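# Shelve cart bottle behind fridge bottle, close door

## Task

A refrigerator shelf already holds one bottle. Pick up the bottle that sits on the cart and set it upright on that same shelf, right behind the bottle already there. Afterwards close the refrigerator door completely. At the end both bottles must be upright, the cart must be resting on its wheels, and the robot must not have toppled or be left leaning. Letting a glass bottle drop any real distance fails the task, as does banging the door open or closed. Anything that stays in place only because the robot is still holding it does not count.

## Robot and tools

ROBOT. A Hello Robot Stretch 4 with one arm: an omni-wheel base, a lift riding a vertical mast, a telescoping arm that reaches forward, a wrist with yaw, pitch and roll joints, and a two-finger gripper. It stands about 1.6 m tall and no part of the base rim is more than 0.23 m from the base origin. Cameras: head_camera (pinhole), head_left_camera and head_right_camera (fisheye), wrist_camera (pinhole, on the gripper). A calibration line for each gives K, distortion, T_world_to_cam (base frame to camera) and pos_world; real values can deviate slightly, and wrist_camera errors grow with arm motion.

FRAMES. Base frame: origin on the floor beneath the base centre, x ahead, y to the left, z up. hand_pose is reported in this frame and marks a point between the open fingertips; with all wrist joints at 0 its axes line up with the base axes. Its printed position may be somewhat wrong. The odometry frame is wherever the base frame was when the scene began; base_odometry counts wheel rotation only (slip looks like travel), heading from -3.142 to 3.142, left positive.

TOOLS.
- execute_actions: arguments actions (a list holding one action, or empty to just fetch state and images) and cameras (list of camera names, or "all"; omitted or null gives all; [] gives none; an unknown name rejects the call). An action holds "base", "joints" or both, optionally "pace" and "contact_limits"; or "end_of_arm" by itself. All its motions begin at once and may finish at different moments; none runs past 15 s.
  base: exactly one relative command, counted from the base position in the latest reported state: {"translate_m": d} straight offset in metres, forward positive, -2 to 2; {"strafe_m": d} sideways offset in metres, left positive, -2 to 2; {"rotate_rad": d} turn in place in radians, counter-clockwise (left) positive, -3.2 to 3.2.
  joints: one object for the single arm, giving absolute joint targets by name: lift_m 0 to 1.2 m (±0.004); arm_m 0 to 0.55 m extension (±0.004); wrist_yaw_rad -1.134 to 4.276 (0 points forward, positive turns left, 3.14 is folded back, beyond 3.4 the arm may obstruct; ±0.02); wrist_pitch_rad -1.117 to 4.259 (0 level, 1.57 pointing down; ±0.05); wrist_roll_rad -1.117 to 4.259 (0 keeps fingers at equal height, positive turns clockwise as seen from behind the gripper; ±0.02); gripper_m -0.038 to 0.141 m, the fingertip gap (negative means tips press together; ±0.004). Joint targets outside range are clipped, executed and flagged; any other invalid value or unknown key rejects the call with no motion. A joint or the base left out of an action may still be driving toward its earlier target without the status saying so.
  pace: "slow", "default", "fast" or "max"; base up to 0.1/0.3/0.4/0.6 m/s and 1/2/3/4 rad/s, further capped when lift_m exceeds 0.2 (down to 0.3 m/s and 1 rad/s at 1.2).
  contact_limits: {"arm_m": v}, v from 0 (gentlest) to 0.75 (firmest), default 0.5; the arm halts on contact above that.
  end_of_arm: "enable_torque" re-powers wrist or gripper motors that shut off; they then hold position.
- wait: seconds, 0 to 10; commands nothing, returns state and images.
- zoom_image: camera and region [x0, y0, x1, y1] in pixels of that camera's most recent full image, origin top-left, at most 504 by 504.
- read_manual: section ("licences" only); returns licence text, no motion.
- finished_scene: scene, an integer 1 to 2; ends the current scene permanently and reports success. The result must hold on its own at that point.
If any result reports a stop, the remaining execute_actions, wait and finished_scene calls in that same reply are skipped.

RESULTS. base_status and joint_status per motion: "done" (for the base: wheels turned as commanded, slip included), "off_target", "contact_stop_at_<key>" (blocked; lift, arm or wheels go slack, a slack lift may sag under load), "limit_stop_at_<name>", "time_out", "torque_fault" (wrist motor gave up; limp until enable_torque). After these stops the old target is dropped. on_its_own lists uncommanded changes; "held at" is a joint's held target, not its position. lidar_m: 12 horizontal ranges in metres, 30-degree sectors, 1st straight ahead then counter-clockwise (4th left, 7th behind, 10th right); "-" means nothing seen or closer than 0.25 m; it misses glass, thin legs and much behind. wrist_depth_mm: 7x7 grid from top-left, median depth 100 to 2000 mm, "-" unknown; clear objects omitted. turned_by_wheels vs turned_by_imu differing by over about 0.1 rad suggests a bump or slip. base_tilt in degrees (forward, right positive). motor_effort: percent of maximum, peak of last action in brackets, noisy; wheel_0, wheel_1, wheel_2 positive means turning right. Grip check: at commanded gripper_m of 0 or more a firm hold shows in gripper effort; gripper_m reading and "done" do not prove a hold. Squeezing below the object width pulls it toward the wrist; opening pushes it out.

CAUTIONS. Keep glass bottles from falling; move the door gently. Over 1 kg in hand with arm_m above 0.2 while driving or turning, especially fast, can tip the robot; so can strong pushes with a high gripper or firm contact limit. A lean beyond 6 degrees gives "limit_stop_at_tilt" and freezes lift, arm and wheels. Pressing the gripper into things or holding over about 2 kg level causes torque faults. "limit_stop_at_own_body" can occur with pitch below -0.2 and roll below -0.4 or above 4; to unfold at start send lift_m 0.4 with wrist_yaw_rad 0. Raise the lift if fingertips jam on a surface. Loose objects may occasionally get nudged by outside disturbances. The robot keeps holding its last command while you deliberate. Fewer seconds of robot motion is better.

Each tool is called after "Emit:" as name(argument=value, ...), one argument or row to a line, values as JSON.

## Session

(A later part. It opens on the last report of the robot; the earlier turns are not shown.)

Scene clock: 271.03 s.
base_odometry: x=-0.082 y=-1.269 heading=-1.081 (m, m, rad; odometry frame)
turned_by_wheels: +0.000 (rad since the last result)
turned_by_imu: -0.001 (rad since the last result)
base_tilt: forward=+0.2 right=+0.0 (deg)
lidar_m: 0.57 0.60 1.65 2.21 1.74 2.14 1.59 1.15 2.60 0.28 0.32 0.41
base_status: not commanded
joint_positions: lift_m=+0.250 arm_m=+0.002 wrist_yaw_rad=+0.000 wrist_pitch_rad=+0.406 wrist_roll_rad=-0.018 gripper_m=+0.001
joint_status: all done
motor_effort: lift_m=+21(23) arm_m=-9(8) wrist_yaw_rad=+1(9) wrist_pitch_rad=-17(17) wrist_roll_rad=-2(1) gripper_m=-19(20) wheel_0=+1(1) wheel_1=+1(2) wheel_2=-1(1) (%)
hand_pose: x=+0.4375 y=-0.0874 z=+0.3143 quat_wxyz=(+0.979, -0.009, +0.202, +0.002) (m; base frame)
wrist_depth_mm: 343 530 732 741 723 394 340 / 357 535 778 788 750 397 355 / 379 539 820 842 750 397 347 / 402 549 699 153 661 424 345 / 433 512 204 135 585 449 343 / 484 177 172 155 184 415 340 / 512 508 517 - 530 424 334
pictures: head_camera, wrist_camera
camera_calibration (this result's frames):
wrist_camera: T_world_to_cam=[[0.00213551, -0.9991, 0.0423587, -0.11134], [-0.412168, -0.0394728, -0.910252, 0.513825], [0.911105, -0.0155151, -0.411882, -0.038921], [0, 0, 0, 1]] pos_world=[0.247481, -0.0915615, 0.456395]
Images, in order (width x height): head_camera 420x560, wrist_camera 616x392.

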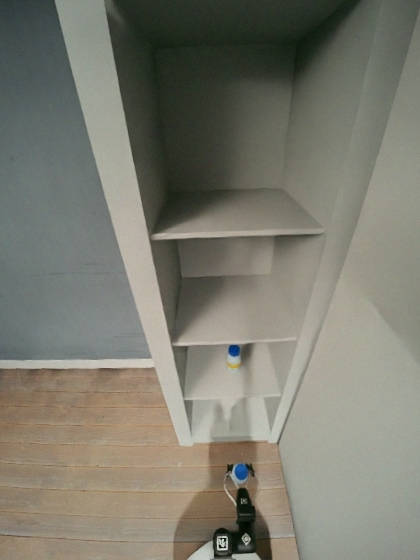

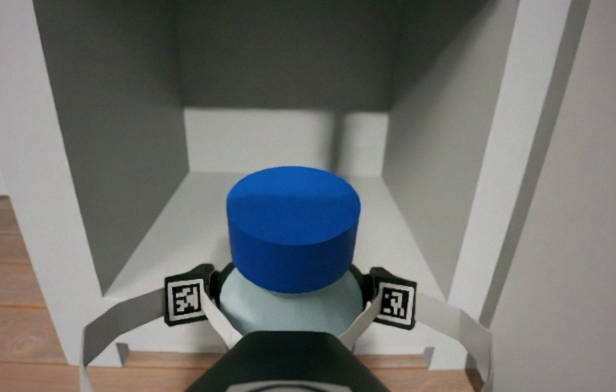

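Emit:
execute_actions(
  actions=[
    {"joints":{"arm_m":0.36,"lift_m":0.22},"pace":"slow"},
  ],
  cameras=[],
)

Emit:
execute_actions(
  actions=[
    {"joints":{"lift_m":0.15},"pace":"slow"},
  ],
  cameras=["wrist_camera"],
)

Scene clock: 281.57 s.
base_odometry: x=-0.082 y=-1.269 heading=-1.081 (m, m, rad; odometry frame)
turned_by_wheels: +0.000 (rad since the last result)
turned_by_imu: -0.002 (rad since the last result)
base_tilt: forward=+0.2 right=-0.1 (deg)
lidar_m: 0.60 0.62 1.61 2.19 1.77 2.07 1.60 1.14 2.60 0.27 0.31 0.43
base_status: not commanded
joint_positions: lift_m=+0.220 arm_m=+0.358 wrist_yaw_rad=+0.000 wrist_pitch_rad=+0.406 wrist_roll_rad=-0.018 gripper_m=+0.001
joint_status: all done
motor_effort: lift_m=+20(17) arm_m=+9(9) wrist_yaw_rad=+1(0) wrist_pitch_rad=-16(16) wrist_roll_rad=-1(2) gripper_m=-20(21) wheel_0=+1(1) wheel_1=+1(1) wheel_2=-2(1) (%)
hand_pose: x=+0.7944 y=-0.0874 z=+0.2844 quat_wxyz=(+0.979, -0.009, +0.202, +0.002) (m; base frame)
wrist_depth_mm: 347 404 404 404 410 397 283 / 351 427 430 436 433 394 285 / 355 455 459 466 466 394 283 / 357 484 484 153 496 392 282 / 359 480 204 135 525 389 281 / 359 178 172 155 184 338 278 / 330 340 343 - 353 336 279
pictures: none
No camera images: the call's "cameras" was empty. Leave "cameras" out to get every camera's image.

Scene clock: 283.03 s.
base_odometry: x=-0.082 y=-1.269 heading=-1.081 (m, m, rad; odometry frame)
turned_by_wheels: +0.000 (rad since the last result)
turned_by_imu: +0.000 (rad since the last result)
base_tilt: forward=+0.2 right=+0.0 (deg)
lidar_m: 0.60 0.63 1.65 2.21 1.75 2.10 1.58 1.15 2.60 0.27 0.29 0.43
base_status: not commanded
joint_positions: lift_m=+0.150 arm_m=+0.358 wrist_yaw_rad=+0.000 wrist_pitch_rad=+0.406 wrist_roll_rad=-0.018 gripper_m=+0.001
joint_status: all done
motor_effort: lift_m=+20(21) arm_m=+9(9) wrist_yaw_rad=+1(1) wrist_pitch_rad=-16(16) wrist_roll_rad=+0(2) gripper_m=-22(20) wheel_0=+1(1) wheel_1=+1(1) wheel_2=-1(2) (%)
hand_pose: x=+0.7944 y=-0.0874 z=+0.2144 quat_wxyz=(+0.979, -0.009, +0.202, +0.002) (m; base frame)
wrist_depth_mm: 347 404 404 407 407 394 283 / 351 427 433 433 433 392 283 / 353 455 459 462 462 397 285 / 357 473 477 153 492 394 283 / 349 382 204 135 402 366 281 / 301 178 172 155 184 319 278 / 254 257 260 - 268 268 268
pictures: wrist_camera
camera_calibration (this result's frames):
wrist_camera: T_world_to_cam=[[0.0021327, -0.9991, 0.0423587, -0.107866], [-0.41211, -0.0394727, -0.910279, 0.569903], [0.911132, -0.0155151, -0.411823, -0.405282], [0, 0, 0, 1]] pos_world=[0.604358, -0.0915615, 0.356436]
Images, in order (width x height): wrist_camera 616x392.

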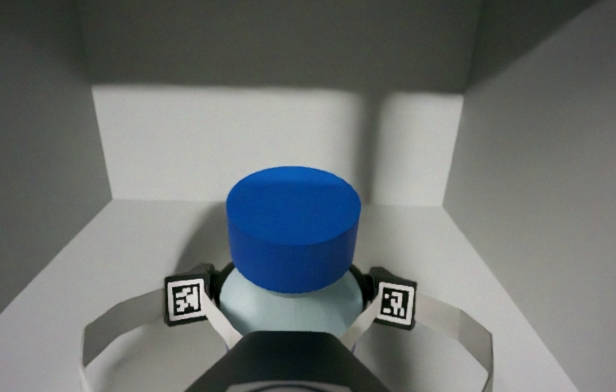

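Depths match the earlier lift 0.545 case, so contact is at about 0.138.

Emit:
execute_actions(
  actions=[
    {"joints":{"lift_m":0.136},"pace":"slow"},
  ],
  cameras=[],
)

Scene clock: 286.23 s.
base_odometry: x=-0.082 y=-1.269 heading=-1.081 (m, m, rad; odometry frame)
turned_by_wheels: +0.000 (rad since the last result)
turned_by_imu: -0.001 (rad since the last result)
base_tilt: forward=+0.1 right=+0.0 (deg)
lidar_m: 0.58 0.62 1.66 2.20 1.74 2.11 1.56 1.16 2.60 0.28 0.30 0.44
base_status: not commanded
joint_positions: lift_m=+0.136 arm_m=+0.358 wrist_yaw_rad=+0.000 wrist_pitch_rad=+0.401 wrist_roll_rad=-0.018 gripper_m=+0.001
joint_status: all done
motor_effort: lift_m=+18(19) arm_m=+9(9) wrist_yaw_rad=+0(1) wrist_pitch_rad=-3(16) wrist_roll_rad=+1(1) gripper_m=-20(21) wheel_0=+1(1) wheel_1=+1(1) wheel_2=-2(2) (%)
hand_pose: x=+0.7950 y=-0.0874 z=+0.2018 quat_wxyz=(+0.980, -0.009, +0.199, +0.002) (m; base frame)
wrist_depth_mm: 347 404 404 404 407 394 283 / 349 424 427 433 436 394 283 / 353 455 459 459 462 394 283 / 357 469 436 152 488 392 283 / 343 366 202 136 384 366 281 / 289 177 171 155 186 310 278 / 241 245 249 - 256 256 255
pictures: none
No camera images: the call's "cameras" was empty. Leave "cameras" out to get every camera's image.

Contact. Release, retract, go to B.

Emit:
execute_actions(
  actions=[
    {"joints":{"gripper_m":0.11,"lift_m":0.14}},
  ],
  cameras=["wrist_camera"],
)

Emit:
execute_actions(
  actions=[
    {"joints":{"arm_m":0.0}},
  ],
  cameras=["wrist_camera"],
)

Emit:
execute_actions(
  actions=[
    {"joints":{"lift_m":0.535}},
  ],
  cameras=[],
)

Emit:
execute_actions(
  actions=[
    {"joints":{"arm_m":0.39}},
  ],
  cameras=["wrist_camera"],
)

Scene clock: 293.23 s.
base_odometry: x=-0.082 y=-1.269 heading=-1.081 (m, m, rad; odometry frame)
turned_by_wheels: +0.000 (rad since the last result)
turned_by_imu: -0.001 (rad since the last result)
base_tilt: forward=+0.1 right=+0.0 (deg)
lidar_m: 0.58 0.58 1.65 2.18 1.72 2.11 1.60 1.13 2.59 0.28 0.29 0.42
base_status: not commanded
joint_positions: lift_m=+0.140 arm_m=+0.358 wrist_yaw_rad=+0.000 wrist_pitch_rad=+0.402 wrist_roll_rad=-0.018 gripper_m=+0.110
joint_status: all done
motor_effort: lift_m=+23(26) arm_m=+8(9) wrist_yaw_rad=+1(1) wrist_pitch_rad=-5(15) wrist_roll_rad=+1(0) gripper_m=-1(23) wheel_0=+1(1) wheel_1=+1(1) wheel_2=-2(1) (%)
hand_pose: x=+0.7949 y=-0.0875 z=+0.2052 quat_wxyz=(+0.980, -0.009, +0.200, +0.002) (m; base frame)
wrist_depth_mm: 345 402 404 407 410 394 282 / 351 424 430 433 436 397 283 / 355 452 455 462 466 394 282 / 359 473 466 166 488 392 282 / 347 368 359 161 392 364 281 / 291 279 190 170 200 314 278 / 248 249 252 - 259 260 259
pictures: wrist_camera
camera_calibration (this result's frames):
wrist_camera: T_world_to_cam=[[0.00181113, -0.999101, 0.0423663, -0.107264], [-0.408569, -0.0394082, -0.911876, 0.559227], [0.912726, -0.015658, -0.408273, -0.411541], [0, 0, 0, 1]] pos_world=[0.604301, -0.0915733, 0.34647]
Images, in order (width x height): wrist_camera 616x392.

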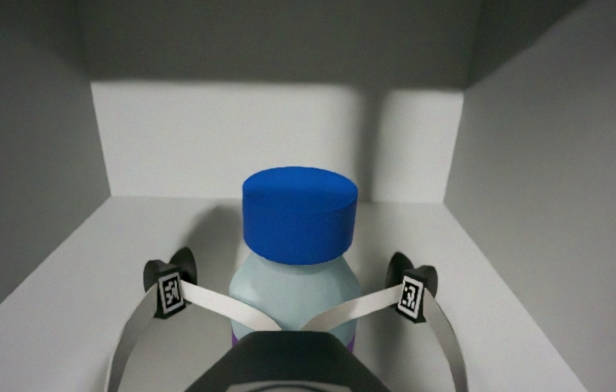

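Scene clock: 295.40 s.
base_odometry: x=-0.082 y=-1.269 heading=-1.081 (m, m, rad; odometry frame)
turned_by_wheels: +0.000 (rad since the last result)
turned_by_imu: -0.001 (rad since the last result)
base_tilt: forward=+0.2 right=-0.1 (deg)
lidar_m: 0.58 0.60 1.65 2.21 1.73 2.11 1.58 1.15 2.59 0.28 0.30 0.41
base_status: not commanded
joint_positions: lift_m=+0.140 arm_m=+0.002 wrist_yaw_rad=+0.000 wrist_pitch_rad=+0.402 wrist_roll_rad=-0.018 gripper_m=+0.110
joint_status: all done
motor_effort: lift_m=+23(24) arm_m=-9(9) wrist_yaw_rad=+1(1) wrist_pitch_rad=-5(6) wrist_roll_rad=+0(1) gripper_m=+1(0) wheel_0=+1(1) wheel_1=+1(1) wheel_2=-2(1) (%)
hand_pose: x=+0.4379 y=-0.0874 z=+0.2051 quat_wxyz=(+0.980, -0.009, +0.200, +0.002) (m; base frame)
wrist_depth_mm: 345 525 723 732 723 394 342 / 357 539 778 778 759 394 357 / 377 544 741 539 661 397 347 / 402 469 504 512 525 421 345 / 436 427 430 439 439 442 343 / 452 449 452 462 219 469 338 / 397 399 415 - 415 415 334
pictures: wrist_camera
camera_calibration (this result's frames):
wrist_camera: T_world_to_cam=[[0.00190752, -0.9991, 0.0423661, -0.106634], [-0.408706, -0.0394451, -0.911813, 0.413401], [0.912664, -0.015576, -0.408413, -0.0857069], [0, 0, 0, 1]] pos_world=[0.247384, -0.0915665, 0.346458]
Images, in order (width x height): wrist_camera 616x392.

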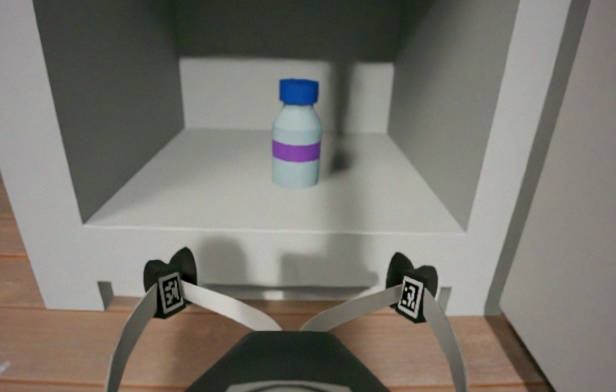

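Scene clock: 298.00 s.
base_odometry: x=-0.082 y=-1.269 heading=-1.081 (m, m, rad; odometry frame)
turned_by_wheels: +0.000 (rad since the last result)
turned_by_imu: -0.001 (rad since the last result)
base_tilt: forward=+0.2 right=+0.0 (deg)
lidar_m: 0.57 0.61 1.67 2.20 1.77 2.08 1.56 1.17 2.58 0.27 0.30 0.45
base_status: not commanded
joint_positions: lift_m=+0.535 arm_m=+0.002 wrist_yaw_rad=+0.000 wrist_pitch_rad=+0.402 wrist_roll_rad=-0.018 gripper_m=+0.110
joint_status: all done
motor_effort: lift_m=+24(26) arm_m=-9(9) wrist_yaw_rad=+1(1) wrist_pitch_rad=-6(5) wrist_roll_rad=+0(1) gripper_m=+0(0) wheel_0=+1(1) wheel_1=+1(1) wheel_2=-1(2) (%)
hand_pose: x=+0.4379 y=-0.0874 z=+0.6001 quat_wxyz=(+0.980, -0.009, +0.200, +0.002) (m; base frame)
wrist_depth_mm: 345 530 732 741 715 394 340 / 357 539 788 768 759 394 355 / 375 544 741 640 668 397 347 / 402 466 500 512 525 421 345 / 433 477 931 960 585 449 342 / 484 477 809 854 219 469 338 / 842 554 750 - 634 430 336
pictures: none
No camera images: the call's "cameras" was empty. Leave "cameras" out to get every camera's image.

Scene clock: 300.27 s.
base_odometry: x=-0.082 y=-1.269 heading=-1.081 (m, m, rad; odometry frame)
turned_by_wheels: +0.000 (rad since the last result)
turned_by_imu: -0.001 (rad since the last result)
base_tilt: forward=+0.2 right=+0.0 (deg)
lidar_m: 0.58 0.62 1.67 2.19 1.74 2.09 1.59 1.16 2.59 0.28 0.31 0.46
base_status: not commanded
joint_positions: lift_m=+0.535 arm_m=+0.388 wrist_yaw_rad=+0.000 wrist_pitch_rad=+0.402 wrist_roll_rad=-0.018 gripper_m=+0.110
joint_status: all done
motor_effort: lift_m=+24(24) arm_m=+9(9) wrist_yaw_rad=+0(1) wrist_pitch_rad=-5(6) wrist_roll_rad=+1(0) gripper_m=+0(1) wheel_0=+1(1) wheel_1=+2(1) wheel_2=-2(2) (%)
hand_pose: x=+0.8248 y=-0.0874 z=+0.6002 quat_wxyz=(+0.980, -0.009, +0.200, +0.002) (m; base frame)
wrist_depth_mm: 349 377 377 379 382 377 283 / 351 397 402 402 407 392 283 / 357 424 430 433 433 394 283 / 357 449 445 167 459 392 283 / 349 373 345 159 392 362 282 / 293 279 184 169 207 314 278 / 248 250 252 - 259 260 260
pictures: wrist_camera
camera_calibration (this result's frames):
wrist_camera: T_world_to_cam=[[0.00203552, -0.9991, 0.0423665, -0.124178], [-0.408499, -0.0395012, -0.911904, 0.931621], [0.912757, -0.0154505, -0.408211, -0.277664], [0, 0, 0, 1]] pos_world=[0.634258, -0.0915562, 0.741464]
Images, in order (width x height): wrist_camera 616x392.

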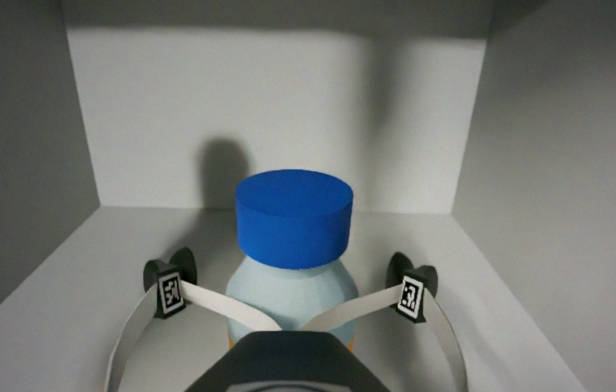

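Emit:
execute_actions(
  actions=[
    {"joints":{"arm_m":0.375}},
  ],
  cameras=[],
)

Emit:
execute_actions(
  actions=[
    {"joints":{"gripper_m":0.0}},
  ],
  cameras=["wrist_camera"],
)

Emit:
execute_actions(
  actions=[
    {"joints":{"lift_m":0.57},"pace":"slow"},
  ],
  cameras=[],
)

Emit:
execute_actions(
  actions=[
    {"joints":{"arm_m":0.0}},
  ],
  cameras=[],
)

Emit:
execute_actions(
  actions=[
    {"joints":{"lift_m":0.96}},
  ],
  cameras=[],
)

Emit:
execute_actions(
  actions=[
    {"joints":{"arm_m":0.505}},
  ],
  cameras=["wrist_camera"],
)

Scene clock: 313.47 s.
base_odometry: x=-0.082 y=-1.269 heading=-1.081 (m, m, rad; odometry frame)
turned_by_wheels: +0.000 (rad since the last result)
turned_by_imu: -0.001 (rad since the last result)
base_tilt: forward=+0.2 right=+0.0 (deg)
lidar_m: 0.57 0.62 1.65 2.20 1.73 2.08 1.55 1.15 2.58 0.29 0.31 0.43
base_status: not commanded
joint_positions: lift_m=+0.535 arm_m=+0.377 wrist_yaw_rad=+0.000 wrist_pitch_rad=+0.402 wrist_roll_rad=-0.018 gripper_m=+0.110
joint_status: all done
motor_effort: lift_m=+24(24) arm_m=-8(8) wrist_yaw_rad=+0(0) wrist_pitch_rad=-5(5) wrist_roll_rad=-1(0) gripper_m=-1(0) wheel_0=+1(1) wheel_1=+1(1) wheel_2=-1(1) (%)
hand_pose: x=+0.8130 y=-0.0874 z=+0.6002 quat_wxyz=(+0.980, -0.009, +0.200, +0.002) (m; base frame)
wrist_depth_mm: 347 387 387 392 392 389 282 / 349 410 410 415 418 394 283 / 355 436 442 442 445 392 283 / 357 455 455 170 473 394 282 / 345 373 362 179 392 362 281 / 293 279 194 179 218 314 278 / 249 249 260 - 260 260 262
pictures: none
No camera images: the call's "cameras" was empty. Leave "cameras" out to get every camera's image.

Scene clock: 315.40 s.
base_odometry: x=-0.082 y=-1.269 heading=-1.081 (m, m, rad; odometry frame)
turned_by_wheels: +0.000 (rad since the last result)
turned_by_imu: +0.000 (rad since the last result)
base_tilt: forward=+0.2 right=+0.0 (deg)
lidar_m: 0.59 0.62 1.63 2.19 1.76 2.10 1.57 1.16 2.62 0.27 0.31 0.44
base_status: not commanded
joint_positions: lift_m=+0.535 arm_m=+0.377 wrist_yaw_rad=+0.000 wrist_pitch_rad=+0.405 wrist_roll_rad=-0.018 gripper_m=+0.001
joint_status: all done
motor_effort: lift_m=+23(24) arm_m=-9(9) wrist_yaw_rad=+0(0) wrist_pitch_rad=-13(13) wrist_roll_rad=+0(0) gripper_m=-18(20) wheel_0=+1(1) wheel_1=+1(1) wheel_2=-2(1) (%)
hand_pose: x=+0.8127 y=-0.0874 z=+0.5994 quat_wxyz=(+0.980, -0.009, +0.201, +0.002) (m; base frame)
wrist_depth_mm: 347 387 389 389 392 392 283 / 351 410 413 415 418 394 283 / 355 439 439 442 442 394 283 / 359 459 455 154 473 392 283 / 343 366 202 138 387 364 279 / 290 177 171 156 184 310 278 / 243 247 250 - 256 257 257
pictures: wrist_camera
camera_calibration (this result's frames):
wrist_camera: T_world_to_cam=[[0.00232178, -0.9991, 0.0423609, -0.124307], [-0.41107, -0.03957, -0.910744, 0.927352], [0.911601, -0.0152988, -0.410792, -0.264353], [0, 0, 0, 1]] pos_world=[0.62248, -0.0915437, 0.741252]
Images, in order (width x height): wrist_camera 616x392.

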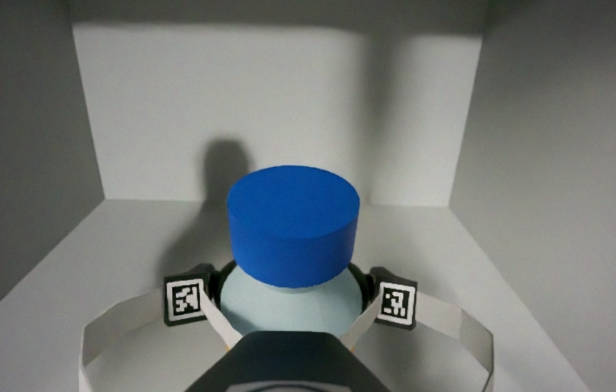

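Scene clock: 316.53 s.
base_odometry: x=-0.082 y=-1.269 heading=-1.081 (m, m, rad; odometry frame)
turned_by_wheels: +0.000 (rad since the last result)
turned_by_imu: +0.000 (rad since the last result)
base_tilt: forward=+0.3 right=-0.1 (deg)
lidar_m: 0.58 0.59 1.64 2.21 1.72 2.11 1.57 1.17 2.62 0.28 0.29 0.42
base_status: not commanded
joint_positions: lift_m=+0.570 arm_m=+0.377 wrist_yaw_rad=+0.000 wrist_pitch_rad=+0.406 wrist_roll_rad=-0.018 gripper_m=+0.001
joint_status: all done
motor_effort: lift_m=+26(28) arm_m=-9(9) wrist_yaw_rad=+1(0) wrist_pitch_rad=-18(19) wrist_roll_rad=+1(2) gripper_m=-21(20) wheel_0=+1(1) wheel_1=+1(1) wheel_2=-1(1) (%)
hand_pose: x=+0.8125 y=-0.0874 z=+0.6338 quat_wxyz=(+0.979, -0.009, +0.202, +0.002) (m; base frame)
wrist_depth_mm: 347 387 387 392 392 389 285 / 351 410 415 415 418 394 283 / 353 439 439 442 445 394 283 / 355 469 459 154 477 389 283 / 359 424 202 138 442 387 279 / 325 177 174 156 185 338 278 / 281 286 290 - 298 300 281
pictures: none
No camera images: the call's "cameras" was empty. Leave "cameras" out to get every camera's image.

Scene clock: 318.77 s.
base_odometry: x=-0.082 y=-1.269 heading=-1.081 (m, m, rad; odometry frame)
turned_by_wheels: +0.000 (rad since the last result)
turned_by_imu: -0.001 (rad since the last result)
base_tilt: forward=+0.2 right=-0.1 (deg)
lidar_m: 0.58 0.60 1.64 2.20 1.72 2.13 1.60 1.17 2.60 0.27 0.30 0.45
base_status: not commanded
joint_positions: lift_m=+0.570 arm_m=+0.002 wrist_yaw_rad=+0.000 wrist_pitch_rad=+0.407 wrist_roll_rad=-0.018 gripper_m=+0.001
joint_status: all done
motor_effort: lift_m=+26(26) arm_m=-8(9) wrist_yaw_rad=+1(0) wrist_pitch_rad=-18(19) wrist_roll_rad=+0(1) gripper_m=-22(20) wheel_0=+1(1) wheel_1=+1(2) wheel_2=-2(1) (%)
hand_pose: x=+0.4374 y=-0.0875 z=+0.6338 quat_wxyz=(+0.979, -0.009, +0.202, +0.002) (m; base frame)
wrist_depth_mm: 345 530 732 741 715 394 342 / 357 539 778 778 750 394 355 / 375 539 809 820 732 397 347 / 402 508 539 154 564 421 343 / 436 477 203 138 492 449 343 / 484 178 174 157 185 415 340 / 878 554 759 - 634 433 334
pictures: none
No camera images: the call's "cameras" was empty. Leave "cameras" out to get every camera's image.

Scene clock: 321.33 s.
base_odometry: x=-0.082 y=-1.269 heading=-1.081 (m, m, rad; odometry frame)
turned_by_wheels: +0.000 (rad since the last result)
turned_by_imu: -0.001 (rad since the last result)
base_tilt: forward=+0.2 right=+0.0 (deg)
lidar_m: 0.59 0.61 1.65 2.17 1.78 2.11 1.56 1.17 2.59 0.30 0.28 0.44
base_status: not commanded
joint_positions: lift_m=+0.960 arm_m=+0.002 wrist_yaw_rad=+0.000 wrist_pitch_rad=+0.406 wrist_roll_rad=-0.018 gripper_m=+0.001
joint_status: all done
motor_effort: lift_m=+25(27) arm_m=-9(9) wrist_yaw_rad=+1(1) wrist_pitch_rad=-17(19) wrist_roll_rad=+3(0) gripper_m=-19(19) wheel_0=+1(1) wheel_1=+1(1) wheel_2=-1(1) (%)
hand_pose: x=+0.4375 y=-0.0875 z=+1.0239 quat_wxyz=(+0.979, -0.009, +0.202, +0.002) (m; base frame)
wrist_depth_mm: 345 530 732 741 723 394 340 / 357 539 778 788 750 394 355 / 379 544 798 820 750 397 345 / 402 504 539 154 564 421 345 / 433 477 202 138 500 449 342 / 488 178 174 157 185 415 338 / 1281 554 759 - 627 430 334
pictures: none
No camera images: the call's "cameras" was empty. Leave "cameras" out to get every camera's image.

Scene clock: 323.87 s.
base_odometry: x=-0.082 y=-1.269 heading=-1.081 (m, m, rad; odometry frame)
turned_by_wheels: +0.000 (rad since the last result)
turned_by_imu: -0.001 (rad since the last result)
base_tilt: forward=+0.2 right=+0.1 (deg)
lidar_m: 0.57 0.63 1.65 2.17 1.76 2.11 1.61 1.17 2.60 0.27 0.30 0.44
base_status: not commanded
joint_positions: lift_m=+0.960 arm_m=+0.503 wrist_yaw_rad=+0.000 wrist_pitch_rad=+0.406 wrist_roll_rad=-0.018 gripper_m=+0.001
joint_status: all done
motor_effort: lift_m=+25(25) arm_m=+10(11) wrist_yaw_rad=+1(1) wrist_pitch_rad=-17(19) wrist_roll_rad=+0(0) gripper_m=-20(21) wheel_0=+1(1) wheel_1=+1(1) wheel_2=-1(2) (%)
hand_pose: x=+0.9394 y=-0.0874 z=+1.0239 quat_wxyz=(+0.979, -0.009, +0.202, +0.002) (m; base frame)
wrist_depth_mm: 268 271 273 273 274 277 276 / 285 287 290 291 293 293 282 / 304 307 309 312 314 315 283 / 324 329 322 154 336 338 282 / 347 355 202 138 362 359 279 / 330 178 174 157 185 338 276 / 283 289 291 - 298 300 279
pictures: wrist_camera
camera_calibration (this result's frames):
wrist_camera: T_world_to_cam=[[0.00232084, -0.9991, 0.0423581, -0.142595], [-0.412384, -0.039545, -0.910151, 1.36666], [0.911007, -0.0153555, -0.412105, -0.203617], [0, 0, 0, 1]] pos_world=[0.749418, -0.0915484, 1.166]
Images, in order (width x height): wrist_camera 616x392.

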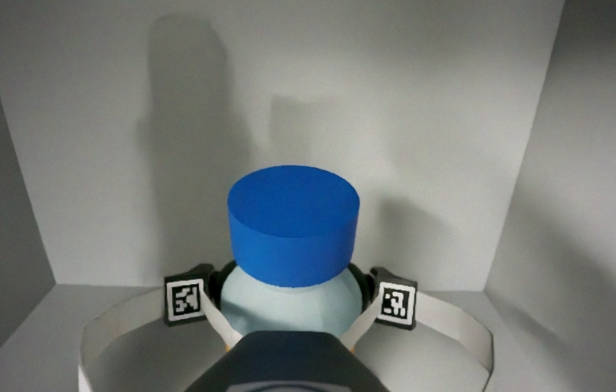

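Emit:
execute_actions(
  actions=[
    {"joints":{"lift_m":0.92},"pace":"slow"},
  ],
  cameras=[],
)

Scene clock: 328.73 s.
base_odometry: x=-0.082 y=-1.269 heading=-1.081 (m, m, rad; odometry frame)
turned_by_wheels: +0.000 (rad since the last result)
turned_by_imu: -0.001 (rad since the last result)
base_tilt: forward=+0.2 right=+0.0 (deg)
lidar_m: 0.58 0.59 1.65 2.19 1.73 2.13 1.54 1.15 2.60 0.29 0.32 0.42
base_status: not commanded
joint_positions: lift_m=+0.920 arm_m=+0.503 wrist_yaw_rad=+0.000 wrist_pitch_rad=+0.402 wrist_roll_rad=-0.018 gripper_m=+0.001
joint_status: all done
motor_effort: lift_m=+19(24) arm_m=+8(9) wrist_yaw_rad=+0(0) wrist_pitch_rad=-6(18) wrist_roll_rad=+0(2) gripper_m=-21(20) wheel_0=+1(1) wheel_1=+1(1) wheel_2=-2(2) (%)
hand_pose: x=+0.9399 y=-0.0874 z=+0.9854 quat_wxyz=(+0.980, -0.009, +0.200, +0.002) (m; base frame)
wrist_depth_mm: 268 271 272 273 274 278 274 / 286 287 289 291 293 294 281 / 304 306 309 309 312 314 283 / 325 329 320 153 334 338 281 / 342 347 204 140 355 353 281 / 289 178 171 156 186 310 277 / 241 246 249 - 256 255 256
pictures: none
No camera images: the call's "cameras" was empty. Leave "cameras" out to get every camera's image.

Emit:
execute_actions(
  actions=[
    {"joints":{"gripper_m":0.11,"lift_m":0.924}},
  ],
  cameras=["wrist_camera"],
)

Emit:
execute_actions(
  actions=[
    {"joints":{"arm_m":0.0}},
  ],
  cameras=["wrist_camera"],
)

Emit:
execute_actions(
  actions=[
    {"joints":{"lift_m":0.14}},
  ],
  cameras=[],
)

Emit:
execute_actions(
  actions=[
    {"joints":{"arm_m":0.35}},
  ],
  cameras=["wrist_camera"],
)

Scene clock: 336.30 s.
base_odometry: x=-0.082 y=-1.269 heading=-1.081 (m, m, rad; odometry frame)
turned_by_wheels: +0.000 (rad since the last result)
turned_by_imu: -0.001 (rad since the last result)
base_tilt: forward=+0.2 right=+0.0 (deg)
lidar_m: 0.60 0.60 1.63 2.20 1.75 2.10 1.55 1.17 2.60 0.29 0.32 0.44
base_status: not commanded
joint_positions: lift_m=+0.924 arm_m=+0.503 wrist_yaw_rad=+0.000 wrist_pitch_rad=+0.402 wrist_roll_rad=-0.018 gripper_m=+0.110
joint_status: all done
motor_effort: lift_m=+24(27) arm_m=+9(8) wrist_yaw_rad=+1(0) wrist_pitch_rad=-5(17) wrist_roll_rad=+1(0) gripper_m=-1(21) wheel_0=+1(1) wheel_1=+1(1) wheel_2=-2(2) (%)
hand_pose: x=+0.9399 y=-0.0875 z=+0.9892 quat_wxyz=(+0.980, -0.009, +0.200, +0.002) (m; base frame)
wrist_depth_mm: 270 271 271 273 276 277 274 / 285 289 289 291 291 294 282 / 303 306 309 310 312 314 282 / 325 329 322 167 334 336 281 / 340 347 342 161 353 357 279 / 294 281 182 169 219 315 276 / 249 251 253 - 260 260 260
pictures: wrist_camera
camera_calibration (this result's frames):
wrist_camera: T_world_to_cam=[[0.00183988, -0.9991, 0.0423662, -0.140761], [-0.408572, -0.0394199, -0.911875, 1.33338], [0.912724, -0.0156319, -0.408277, -0.223792], [0, 0, 0, 1]] pos_world=[0.749303, -0.0915711, 1.13047]
Images, in order (width x height): wrist_camera 616x392.

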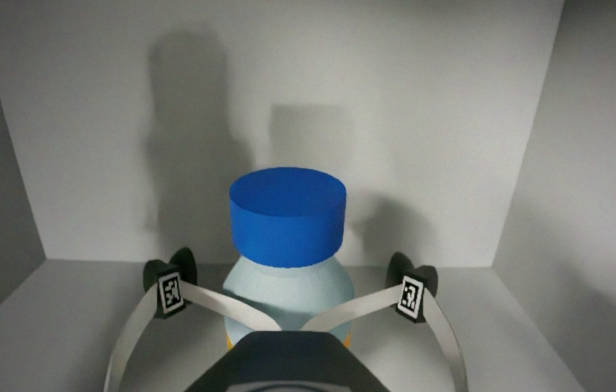

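Scene clock: 338.83 s.
base_odometry: x=-0.082 y=-1.269 heading=-1.081 (m, m, rad; odometry frame)
turned_by_wheels: +0.000 (rad since the last result)
turned_by_imu: -0.001 (rad since the last result)
base_tilt: forward=+0.1 right=-0.1 (deg)
lidar_m: 0.59 0.60 1.64 2.17 1.75 2.08 1.58 1.15 2.58 0.29 0.33 0.42
base_status: not commanded
joint_positions: lift_m=+0.924 arm_m=+0.002 wrist_yaw_rad=+0.000 wrist_pitch_rad=+0.402 wrist_roll_rad=-0.018 gripper_m=+0.110
joint_status: all done
motor_effort: lift_m=+23(23) arm_m=-8(8) wrist_yaw_rad=+1(0) wrist_pitch_rad=-6(6) wrist_roll_rad=-1(1) gripper_m=-1(1) wheel_0=+1(1) wheel_1=+1(1) wheel_2=-2(1) (%)
hand_pose: x=+0.4379 y=-0.0874 z=+0.9891 quat_wxyz=(+0.980, -0.009, +0.200, +0.002) (m; base frame)
wrist_depth_mm: 347 525 732 741 732 397 340 / 357 530 778 768 759 397 355 / 377 539 741 668 661 397 345 / 402 473 508 517 521 418 345 / 436 473 931 960 580 445 343 / 480 477 798 866 218 469 340 / 1281 554 741 - 634 433 334
pictures: wrist_camera
camera_calibration (this result's frames):
wrist_camera: T_world_to_cam=[[0.00190223, -0.9991, 0.0423659, -0.139848], [-0.408705, -0.0394428, -0.911814, 1.12827], [0.912664, -0.0155807, -0.408413, 0.234491], [0, 0, 0, 1]] pos_world=[0.247383, -0.0915669, 1.13046]
Images, in order (width x height): wrist_camera 616x392.

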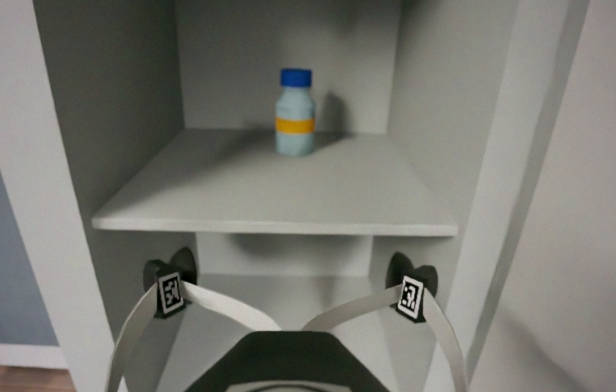

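Scene clock: 342.73 s.
base_odometry: x=-0.082 y=-1.269 heading=-1.081 (m, m, rad; odometry frame)
turned_by_wheels: +0.000 (rad since the last result)
turned_by_imu: -0.001 (rad since the last result)
base_tilt: forward=+0.3 right=-0.1 (deg)
lidar_m: 0.58 0.60 1.64 2.19 1.75 2.07 1.56 1.15 2.61 0.27 0.31 0.43
base_status: not commanded
joint_positions: lift_m=+0.140 arm_m=+0.002 wrist_yaw_rad=+0.000 wrist_pitch_rad=+0.402 wrist_roll_rad=-0.018 gripper_m=+0.110
joint_status: all done
motor_effort: lift_m=+18(24) arm_m=-9(9) wrist_yaw_rad=+1(1) wrist_pitch_rad=-5(6) wrist_roll_rad=+2(1) gripper_m=-1(1) wheel_0=+1(1) wheel_1=+1(1) wheel_2=-1(2) (%)
hand_pose: x=+0.4379 y=-0.0874 z=+0.2055 quat_wxyz=(+0.980, -0.009, +0.200, +0.002) (m; base frame)
wrist_depth_mm: 347 535 732 741 723 397 340 / 357 535 778 778 750 397 355 / 377 544 741 634 668 394 347 / 399 469 504 512 521 421 345 / 433 424 430 436 439 439 343 / 452 449 452 459 219 469 338 / 397 402 418 - 415 418 336
pictures: none
No camera images: the call's "cameras" was empty. Leave "cameras" out to get every camera's image.

Scene clock: 344.90 s.
base_odometry: x=-0.082 y=-1.269 heading=-1.081 (m, m, rad; odometry frame)
turned_by_wheels: +0.000 (rad since the last result)
turned_by_imu: -0.001 (rad since the last result)
base_tilt: forward=+0.2 right=+0.0 (deg)
lidar_m: 0.59 0.61 1.66 2.18 1.75 2.08 1.56 1.13 2.59 0.29 0.30 0.43
base_status: not commanded
joint_positions: lift_m=+0.140 arm_m=+0.348 wrist_yaw_rad=+0.000 wrist_pitch_rad=+0.402 wrist_roll_rad=-0.018 gripper_m=+0.110
joint_status: all done
motor_effort: lift_m=+19(19) arm_m=+9(8) wrist_yaw_rad=+0(2) wrist_pitch_rad=-5(5) wrist_roll_rad=+0(0) gripper_m=-1(0) wheel_0=+1(1) wheel_1=+1(1) wheel_2=-1(1) (%)
hand_pose: x=+0.7848 y=-0.0874 z=+0.2056 quat_wxyz=(+0.980, -0.009, +0.200, +0.002) (m; base frame)
wrist_depth_mm: 347 413 415 415 418 394 283 / 351 436 439 439 442 394 285 / 355 466 473 473 469 392 283 / 357 469 469 170 492 392 283 / 345 373 359 181 389 364 279 / 294 278 197 179 219 314 278 / 249 250 260 - 260 259 260
pictures: wrist_camera
camera_calibration (this result's frames):
wrist_camera: T_world_to_cam=[[0.0020359, -0.9991, 0.0423664, -0.107379], [-0.408498, -0.0395013, -0.911904, 0.555449], [0.912757, -0.0154501, -0.408211, -0.402227], [0, 0, 0, 1]] pos_world=[0.594254, -0.0915562, 0.346872]
Images, in order (width x height): wrist_camera 616x392.

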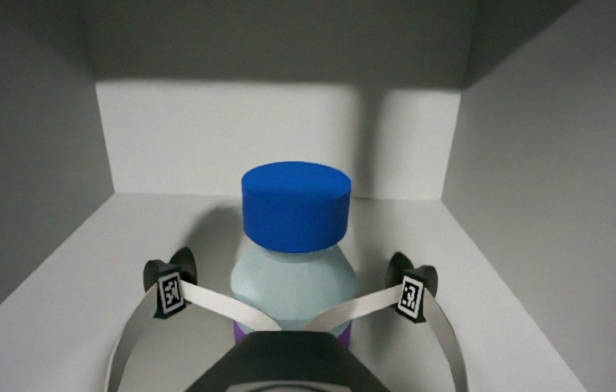

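Emit:
execute_actions(
  actions=[
    {"joints":{"gripper_m":0.0}},
  ],
  cameras=["wrist_camera"],
)

Emit:
execute_actions(
  actions=[
    {"joints":{"lift_m":0.175},"pace":"slow"},
  ],
  cameras=[],
)

Emit:
execute_actions(
  actions=[
    {"joints":{"arm_m":0.0}},
  ],
  cameras=[],
)

Emit:
execute_actions(
  actions=[
    {"joints":{"lift_m":0.955}},
  ],
  cameras=[],
)

Emit:
execute_actions(
  actions=[
    {"joints":{"arm_m":0.405}},
  ],
  cameras=["wrist_camera","head_camera"],
)

Scene clock: 358.83 s.
base_odometry: x=-0.082 y=-1.269 heading=-1.081 (m, m, rad; odometry frame)
turned_by_wheels: +0.000 (rad since the last result)
turned_by_imu: -0.001 (rad since the last result)
base_tilt: forward=+0.1 right=+0.0 (deg)
lidar_m: 0.57 0.62 1.64 2.20 1.74 2.09 1.54 1.14 2.59 0.29 0.30 0.46
base_status: not commanded
joint_positions: lift_m=+0.140 arm_m=+0.349 wrist_yaw_rad=+0.000 wrist_pitch_rad=+0.405 wrist_roll_rad=-0.018 gripper_m=+0.001
joint_status: all done
motor_effort: lift_m=+20(20) arm_m=+8(9) wrist_yaw_rad=+1(0) wrist_pitch_rad=-15(15) wrist_roll_rad=+1(0) gripper_m=-21(22) wheel_0=+1(1) wheel_1=+1(1) wheel_2=-1(2) (%)
hand_pose: x=+0.7846 y=-0.0874 z=+0.2045 quat_wxyz=(+0.979, -0.009, +0.201, +0.002) (m; base frame)
wrist_depth_mm: 345 413 413 415 421 394 283 / 349 433 436 442 445 394 283 / 355 469 469 469 477 394 285 / 359 473 455 154 496 394 282 / 342 366 204 139 384 366 282 / 290 178 175 158 184 309 278 / 242 246 250 - 255 257 257
pictures: wrist_camera
camera_calibration (this result's frames):
wrist_camera: T_world_to_cam=[[0.00218824, -0.9991, 0.0423598, -0.107452], [-0.411643, -0.0395045, -0.910488, 0.556591], [0.911342, -0.0154448, -0.411359, -0.400681], [0, 0, 0, 1]] pos_world=[0.59451, -0.0915557, 0.346498]
Images, in order (width x height): wrist_camera 616x392.

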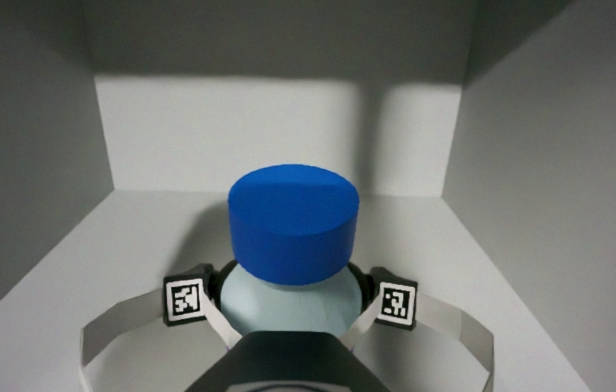

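Scene clock: 359.97 s.
base_odometry: x=-0.082 y=-1.269 heading=-1.081 (m, m, rad; odometry frame)
turned_by_wheels: +0.000 (rad since the last result)
turned_by_imu: +0.000 (rad since the last result)
base_tilt: forward=+0.2 right=+0.0 (deg)
lidar_m: 0.59 0.62 1.64 2.18 1.78 2.10 1.63 1.15 2.59 0.28 0.31 0.45
base_status: not commanded
joint_positions: lift_m=+0.175 arm_m=+0.349 wrist_yaw_rad=+0.000 wrist_pitch_rad=+0.406 wrist_roll_rad=-0.018 gripper_m=+0.001
joint_status: all done
motor_effort: lift_m=+25(27) arm_m=+9(8) wrist_yaw_rad=+1(1) wrist_pitch_rad=-16(16) wrist_roll_rad=+1(0) gripper_m=-20(20) wheel_0=+1(1) wheel_1=+1(1) wheel_2=-1(2) (%)
hand_pose: x=+0.7846 y=-0.0874 z=+0.2390 quat_wxyz=(+0.979, -0.009, +0.201, +0.002) (m; base frame)
wrist_depth_mm: 345 413 413 415 418 397 285 / 349 433 439 442 445 394 283 / 355 462 466 473 480 394 283 / 357 492 492 154 508 389 283 / 359 421 205 139 445 389 281 / 329 177 175 157 185 338 279 / 282 286 289 - 297 298 281
pictures: none
No camera images: the call's "cameras" was empty. Leave "cameras" out to get every camera's image.

Scene clock: 362.13 s.
base_odometry: x=-0.082 y=-1.269 heading=-1.081 (m, m, rad; odometry frame)
turned_by_wheels: +0.000 (rad since the last result)
turned_by_imu: +0.000 (rad since the last result)
base_tilt: forward=+0.2 right=+0.0 (deg)
lidar_m: 0.57 0.62 1.66 2.20 1.74 2.10 1.58 1.15 2.60 0.27 0.29 0.43
base_status: not commanded
joint_positions: lift_m=+0.175 arm_m=+0.002 wrist_yaw_rad=+0.000 wrist_pitch_rad=+0.406 wrist_roll_rad=-0.018 gripper_m=+0.001
joint_status: all done
motor_effort: lift_m=+26(26) arm_m=-9(11) wrist_yaw_rad=+1(0) wrist_pitch_rad=-17(17) wrist_roll_rad=-1(1) gripper_m=-21(20) wheel_0=+1(1) wheel_1=+1(1) wheel_2=-1(1) (%)
hand_pose: x=+0.4375 y=-0.0875 z=+0.2389 quat_wxyz=(+0.979, -0.009, +0.202, +0.002) (m; base frame)
wrist_depth_mm: 345 525 732 732 715 394 340 / 357 539 778 778 759 397 357 / 379 544 820 809 741 394 347 / 404 508 539 154 564 424 347 / 433 449 204 139 459 445 343 / 477 178 175 157 185 415 338 / 433 436 442 - 455 442 334
pictures: none
No camera images: the call's "cameras" was empty. Leave "cameras" out to get every camera's image.

Scene clock: 366.00 s.
base_odometry: x=-0.082 y=-1.269 heading=-1.081 (m, m, rad; odometry frame)
turned_by_wheels: +0.000 (rad since the last result)
turned_by_imu: -0.001 (rad since the last result)
base_tilt: forward=+0.2 right=+0.0 (deg)
lidar_m: 0.59 0.63 1.61 2.19 1.77 2.11 1.59 1.17 2.60 0.26 0.31 0.45
base_status: not commanded
joint_positions: lift_m=+0.955 arm_m=+0.002 wrist_yaw_rad=+0.000 wrist_pitch_rad=+0.406 wrist_roll_rad=-0.018 gripper_m=+0.001
joint_status: all done
motor_effort: lift_m=+25(23) arm_m=-9(9) wrist_yaw_rad=+2(2) wrist_pitch_rad=-16(17) wrist_roll_rad=+1(2) gripper_m=-20(20) wheel_0=+1(1) wheel_1=+1(1) wheel_2=-1(2) (%)
hand_pose: x=+0.4375 y=-0.0875 z=+1.0190 quat_wxyz=(+0.979, -0.009, +0.201, +0.002) (m; base frame)
wrist_depth_mm: 347 530 732 732 715 397 340 / 359 535 788 778 759 397 357 / 377 539 809 723 732 397 345 / 404 508 530 154 559 421 345 / 436 473 204 139 496 445 342 / 484 177 174 157 185 410 340 / 1255 554 750 - 634 433 334
pictures: none
No camera images: the call's "cameras" was empty. Leave "cameras" out to get every camera's image.

Scene clock: 368.30 s.
base_odometry: x=-0.082 y=-1.269 heading=-1.081 (m, m, rad; odometry frame)
turned_by_wheels: +0.000 (rad since the last result)
turned_by_imu: -0.001 (rad since the last result)
base_tilt: forward=+0.2 right=+0.0 (deg)
lidar_m: 0.58 0.60 1.63 2.19 1.74 2.13 1.60 1.18 2.58 0.28 0.31 0.44
base_status: not commanded
joint_positions: lift_m=+0.955 arm_m=+0.403 wrist_yaw_rad=+0.000 wrist_pitch_rad=+0.406 wrist_roll_rad=-0.018 gripper_m=+0.001
joint_status: all done
motor_effort: lift_m=+25(25) arm_m=+9(8) wrist_yaw_rad=+0(1) wrist_pitch_rad=-15(17) wrist_roll_rad=+0(0) gripper_m=-20(20) wheel_0=+1(1) wheel_1=+1(1) wheel_2=-1(1) (%)
hand_pose: x=+0.8394 y=-0.0874 z=+1.0190 quat_wxyz=(+0.979, -0.009, +0.201, +0.002) (m; base frame)
wrist_depth_mm: 347 364 364 366 368 366 283 / 351 384 384 389 392 384 283 / 353 410 413 410 415 392 282 / 357 439 433 154 445 389 282 / 359 421 204 139 442 389 281 / 327 177 174 157 184 338 278 / 278 282 286 - 294 294 281
pictures: head_camera, wrist_camera
camera_calibration (this result's frames):
wrist_camera: T_world_to_cam=[[0.0022735, -0.9991, 0.042359, -0.142125], [-0.411941, -0.0395338, -0.910353, 1.32086], [0.911208, -0.0153797, -0.41166, -0.115172], [0, 0, 0, 1]] pos_world=[0.649383, -0.0915504, 1.16105]
Images, in order (width x height): head_camera 420x560, wrist_camera 616x392.

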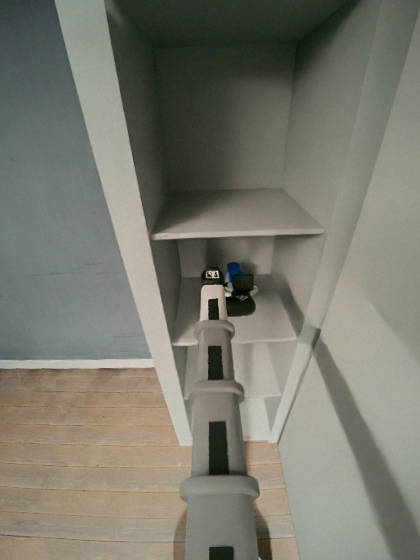

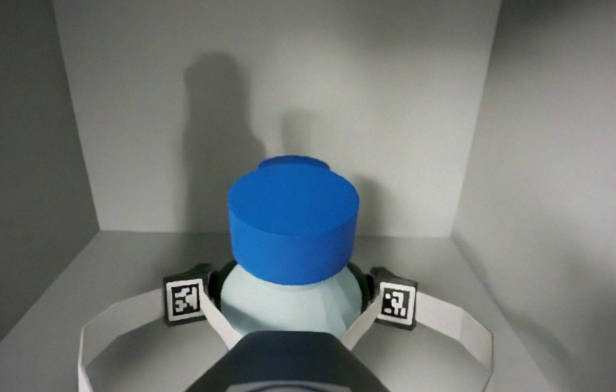

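Emit:
execute_actions(
  actions=[
    {"joints":{"lift_m":0.92},"pace":"slow"},
  ],
  cameras=[],
)

Emit:
execute_actions(
  actions=[
    {"joints":{"gripper_m":0.11,"lift_m":0.924}},
  ],
  cameras=["wrist_camera"],
)

Emit:
execute_actions(
  actions=[
    {"joints":{"arm_m":0.0}},
  ],
  cameras=["wrist_camera","head_camera"],
)

Scene clock: 373.20 s.
base_odometry: x=-0.082 y=-1.269 heading=-1.081 (m, m, rad; odometry frame)
turned_by_wheels: +0.000 (rad since the last result)
turned_by_imu: -0.001 (rad since the last result)
base_tilt: forward=+0.1 right=+0.0 (deg)
lidar_m: 0.57 0.60 1.66 2.18 1.71 2.10 1.58 1.17 2.58 0.28 0.31 0.45
base_status: not commanded
joint_positions: lift_m=+0.920 arm_m=+0.403 wrist_yaw_rad=+0.000 wrist_pitch_rad=+0.403 wrist_roll_rad=-0.018 gripper_m=+0.001
joint_status: all done
motor_effort: lift_m=+19(20) arm_m=+9(9) wrist_yaw_rad=+0(0) wrist_pitch_rad=-8(16) wrist_roll_rad=+2(0) gripper_m=-20(19) wheel_0=+1(1) wheel_1=+1(1) wheel_2=-1(1) (%)
hand_pose: x=+0.8398 y=-0.0874 z=+0.9853 quat_wxyz=(+0.980, -0.009, +0.200, +0.002) (m; base frame)
wrist_depth_mm: 347 364 364 366 368 368 283 / 351 384 387 389 392 382 283 / 355 407 413 257 415 392 283 / 355 433 430 153 449 389 282 / 340 366 204 141 384 362 279 / 287 178 174 157 185 309 277 / 241 245 248 - 256 255 256
pictures: none
No camera images: the call's "cameras" was empty. Leave "cameras" out to get every camera's image.

Scene clock: 375.13 s.
base_odometry: x=-0.082 y=-1.269 heading=-1.081 (m, m, rad; odometry frame)
turned_by_wheels: +0.000 (rad since the last result)
turned_by_imu: +0.000 (rad since the last result)
base_tilt: forward=+0.2 right=-0.1 (deg)
lidar_m: 0.59 0.61 1.64 2.21 1.77 2.06 1.59 1.16 2.62 0.28 0.30 0.44
base_status: not commanded
joint_positions: lift_m=+0.924 arm_m=+0.403 wrist_yaw_rad=+0.000 wrist_pitch_rad=+0.402 wrist_roll_rad=-0.018 gripper_m=+0.110
joint_status: all done
motor_effort: lift_m=+23(22) arm_m=+9(9) wrist_yaw_rad=+1(1) wrist_pitch_rad=-5(16) wrist_roll_rad=+0(1) gripper_m=+0(21) wheel_0=+1(1) wheel_1=+1(1) wheel_2=-1(2) (%)
hand_pose: x=+0.8399 y=-0.0874 z=+0.9891 quat_wxyz=(+0.980, -0.009, +0.200, +0.002) (m; base frame)
wrist_depth_mm: 347 364 364 364 368 368 282 / 351 384 387 389 392 382 285 / 355 410 410 276 415 394 285 / 357 436 430 168 449 392 283 / 349 370 347 163 392 364 279 / 293 279 189 171 219 315 278 / 249 251 254 - 260 260 260
pictures: wrist_camera
camera_calibration (this result's frames):
wrist_camera: T_world_to_cam=[[0.00190081, -0.9991, 0.0423662, -0.140612], [-0.40861, -0.039444, -0.911856, 1.29252], [0.912707, -0.015578, -0.408317, -0.132454], [0, 0, 0, 1]] pos_world=[0.649295, -0.0915667, 1.13047]
Images, in order (width x height): wrist_camera 616x392.

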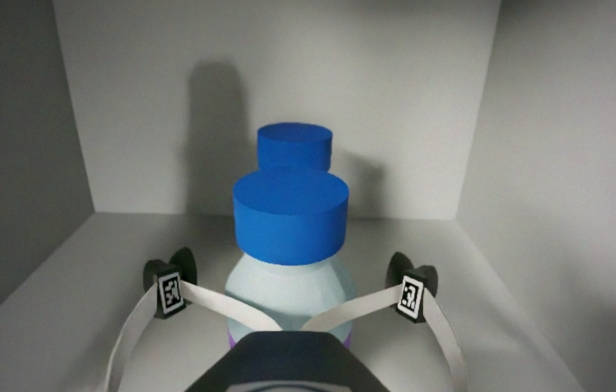

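Scene clock: 377.43 s.
base_odometry: x=-0.082 y=-1.269 heading=-1.081 (m, m, rad; odometry frame)
turned_by_wheels: +0.000 (rad since the last result)
turned_by_imu: -0.001 (rad since the last result)
base_tilt: forward=+0.2 right=+0.0 (deg)
lidar_m: 0.59 0.60 1.62 2.21 1.72 2.09 1.58 1.16 2.57 0.26 0.31 0.42
base_status: not commanded
joint_positions: lift_m=+0.924 arm_m=+0.002 wrist_yaw_rad=+0.000 wrist_pitch_rad=+0.402 wrist_roll_rad=-0.018 gripper_m=+0.110
joint_status: all done
motor_effort: lift_m=+24(23) arm_m=-9(11) wrist_yaw_rad=+1(0) wrist_pitch_rad=-5(5) wrist_roll_rad=+0(1) gripper_m=+0(1) wheel_0=+1(1) wheel_1=+1(1) wheel_2=-1(1) (%)
hand_pose: x=+0.4379 y=-0.0874 z=+0.9891 quat_wxyz=(+0.980, -0.009, +0.200, +0.002) (m; base frame)
wrist_depth_mm: 349 525 723 732 723 394 340 / 357 535 778 768 750 394 357 / 379 539 741 647 668 397 347 / 402 469 504 517 530 418 345 / 439 473 946 976 585 449 342 / 480 473 809 878 218 466 338 / 1255 554 741 - 627 430 336
pictures: head_camera, wrist_camera
camera_calibration (this result's frames):
wrist_camera: T_world_to_cam=[[0.00190451, -0.9991, 0.0423658, -0.139848], [-0.408705, -0.0394436, -0.911814, 1.12827], [0.912664, -0.0155786, -0.408413, 0.234477], [0, 0, 0, 1]] pos_world=[0.247396, -0.0915668, 1.13046]
Images, in order (width x height): head_camera 420x560, wrist_camera 616x392.

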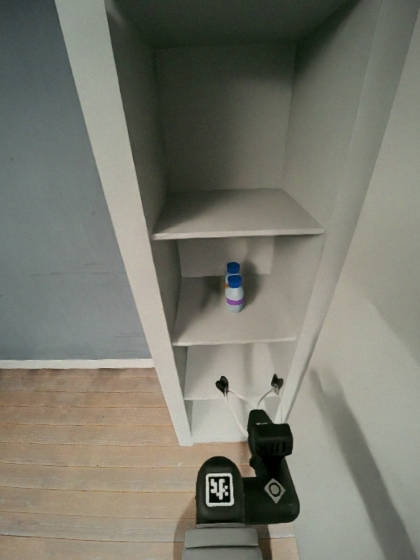

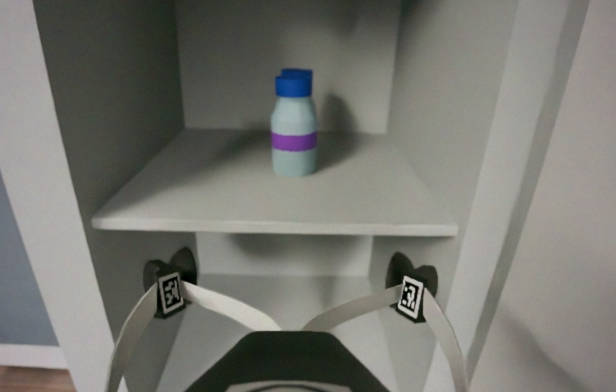

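Emit:
execute_actions(
  actions=[
    {"base":{"translate_m":-0.45},"joints":{"lift_m":0.4,"gripper_m":0.03}},
  ],
  cameras=[],
)

Emit:
execute_actions(
  actions=[
    {"joints":{"wrist_yaw_rad":3.05,"wrist_pitch_rad":0}},
  ],
  cameras=[],
)

Emit:
execute_actions(
  actions=[
    {"base":{"strafe_m":-0.64},"joints":{"lift_m":0.2}},
  ],
)

Scene clock: 399.80 s.
base_odometry: x=-0.294 y=-0.872 heading=-1.080 (m, m, rad; odometry frame)
turned_by_wheels: +0.000 (rad since the last result)
turned_by_imu: +0.000 (rad since the last result)
base_tilt: forward=+0.2 right=-0.1 (deg)
lidar_m: 1.04 1.66 2.28 1.95 1.54 2.11 2.11 0.78 0.95 2.47 2.32 0.50
base_status: done
joint_positions: lift_m=+0.400 arm_m=+0.002 wrist_yaw_rad=+0.000 wrist_pitch_rad=+0.402 wrist_roll_rad=-0.018 gripper_m=+0.030
joint_status: all done
motor_effort: lift_m=+19(18) arm_m=-9(9) wrist_yaw_rad=+1(1) wrist_pitch_rad=-6(5) wrist_roll_rad=+0(0) gripper_m=-3(5) wheel_0=+0(5) wheel_1=+1(5) wheel_2=+0(8) (%)
hand_pose: x=+0.4379 y=-0.0874 z=+0.4655 quat_wxyz=(+0.980, -0.009, +0.200, +0.002) (m; base frame)
wrist_depth_mm: 1255 1229 1118 1138 768 480 342 / 1366 1336 1008 1229 820 480 342 / 1430 1366 1205 1308 866 477 342 / 1336 1366 1042 1138 904 473 338 / 1025 1060 960 976 891 469 336 / 831 842 195 820 627 459 332 / 707 683 741 - 715 427 329
pictures: none
No camera images: the call's "cameras" was empty. Leave "cameras" out to get every camera's image.

Scene clock: 402.13 s.
base_odometry: x=-0.294 y=-0.872 heading=-1.080 (m, m, rad; odometry frame)
turned_by_wheels: +0.000 (rad since the last result)
turned_by_imu: -0.001 (rad since the last result)
base_tilt: forward=+0.2 right=+0.0 (deg)
lidar_m: 1.04 1.66 2.27 1.96 1.53 2.08 2.07 0.76 0.88 2.48 2.28 0.51
base_status: not commanded
joint_positions: lift_m=+0.400 arm_m=+0.002 wrist_yaw_rad=+3.049 wrist_pitch_rad=+0.002 wrist_roll_rad=-0.018 gripper_m=+0.030
joint_status: all done
motor_effort: lift_m=+19(19) arm_m=-8(9) wrist_yaw_rad=+3(7) wrist_pitch_rad=-6(10) wrist_roll_rad=+0(1) gripper_m=-3(3) wheel_0=+1(0) wheel_1=+1(1) wheel_2=+0(0) (%)
hand_pose: x=-0.1068 y=+0.1136 z=+0.5778 quat_wxyz=(+0.046, -0.002, -0.009, +0.999) (m; base frame)
wrist_depth_mm: - 142 - - - - - / 109 143 - - - - - / 115 144 - - - - - / 141 243 - - - - - / - - - - - - - / 1308 1308 195 1661 1618 - 1983 / 976 1182 1366 - 1229 1336 1397
pictures: none
No camera images: the call's "cameras" was empty. Leave "cameras" out to get every camera's image.

Scene clock: 405.60 s.
base_odometry: x=-0.858 y=-1.173 heading=-1.080 (m, m, rad; odometry frame)
turned_by_wheels: +0.000 (rad since the last result)
turned_by_imu: -0.004 (rad since the last result)
base_tilt: forward=+0.2 right=+0.0 (deg)
lidar_m: 0.96 0.47 2.32 2.16 2.17 2.20 0.60 0.69 1.94 1.86 1.93 1.66
base_status: done
joint_positions: lift_m=+0.200 arm_m=+0.002 wrist_yaw_rad=+3.050 wrist_pitch_rad=+0.002 wrist_roll_rad=-0.018 gripper_m=+0.030
joint_status: all done
motor_effort: lift_m=+19(18) arm_m=-9(9) wrist_yaw_rad=+1(3) wrist_pitch_rad=-6(6) wrist_roll_rad=-1(0) gripper_m=-4(3) wheel_0=-1(10) wheel_1=+0(7) wheel_2=+0(1) (%)
hand_pose: x=-0.1068 y=+0.1136 z=+0.3777 quat_wxyz=(+0.046, -0.002, -0.009, +0.999) (m; base frame)
wrist_depth_mm: - 142 820 - - - - / 109 143 1182 - - - - / 115 144 750 - - - - / 141 242 - - - - - / - 1281 1366 - - - - / 1138 768 195 759 1118 1366 1366 / 854 809 917 - 854 904 931
pictures: head_camera, head_left_camera, head_right_camera, wrist_camera
camera_calibration (this result's frames):
wrist_camera: T_world_to_cam=[[0.106414, 0.993525, 0.0397894, -0.126233], [0.0249972, 0.0373308, -0.99899, 0.426598], [-0.994008, 0.107301, -0.0208628, 0.12108], [0, 0, 0, 1]] pos_world=[0.123124, 0.0964988, 0.433716]
Images, in order (width x height): head_camera 420x560, head_left_camera 420x672, head_right_camera 420x672, wrist_camera 616x392.

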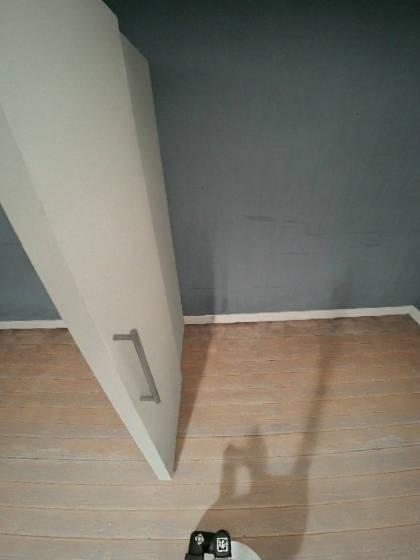

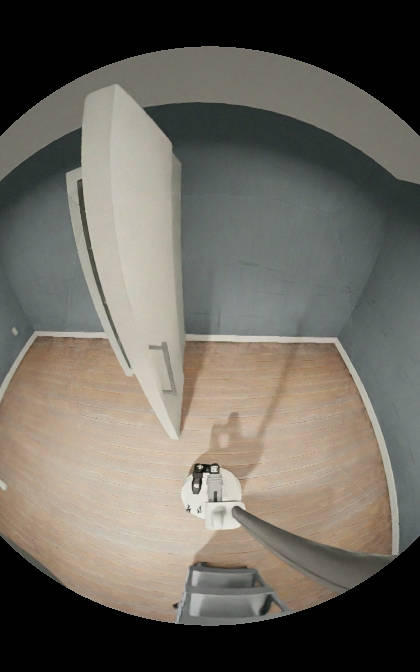

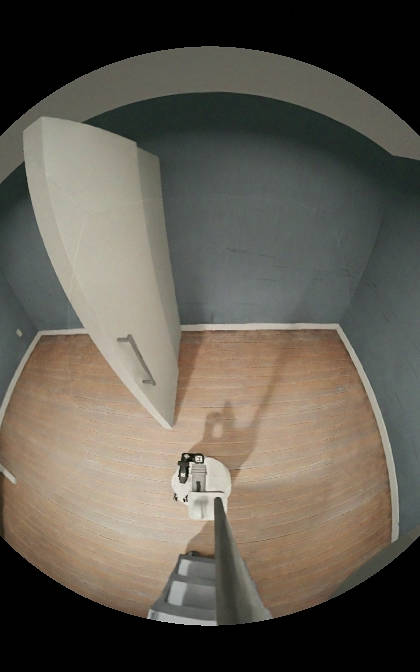

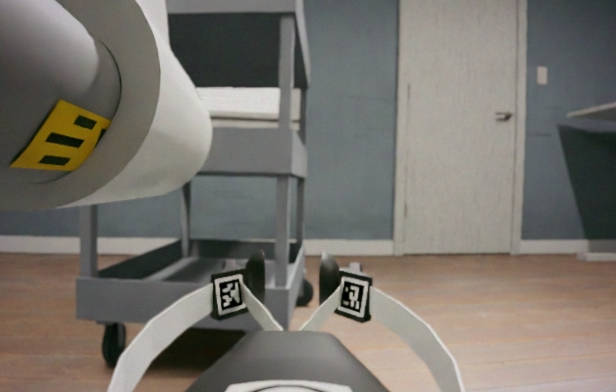

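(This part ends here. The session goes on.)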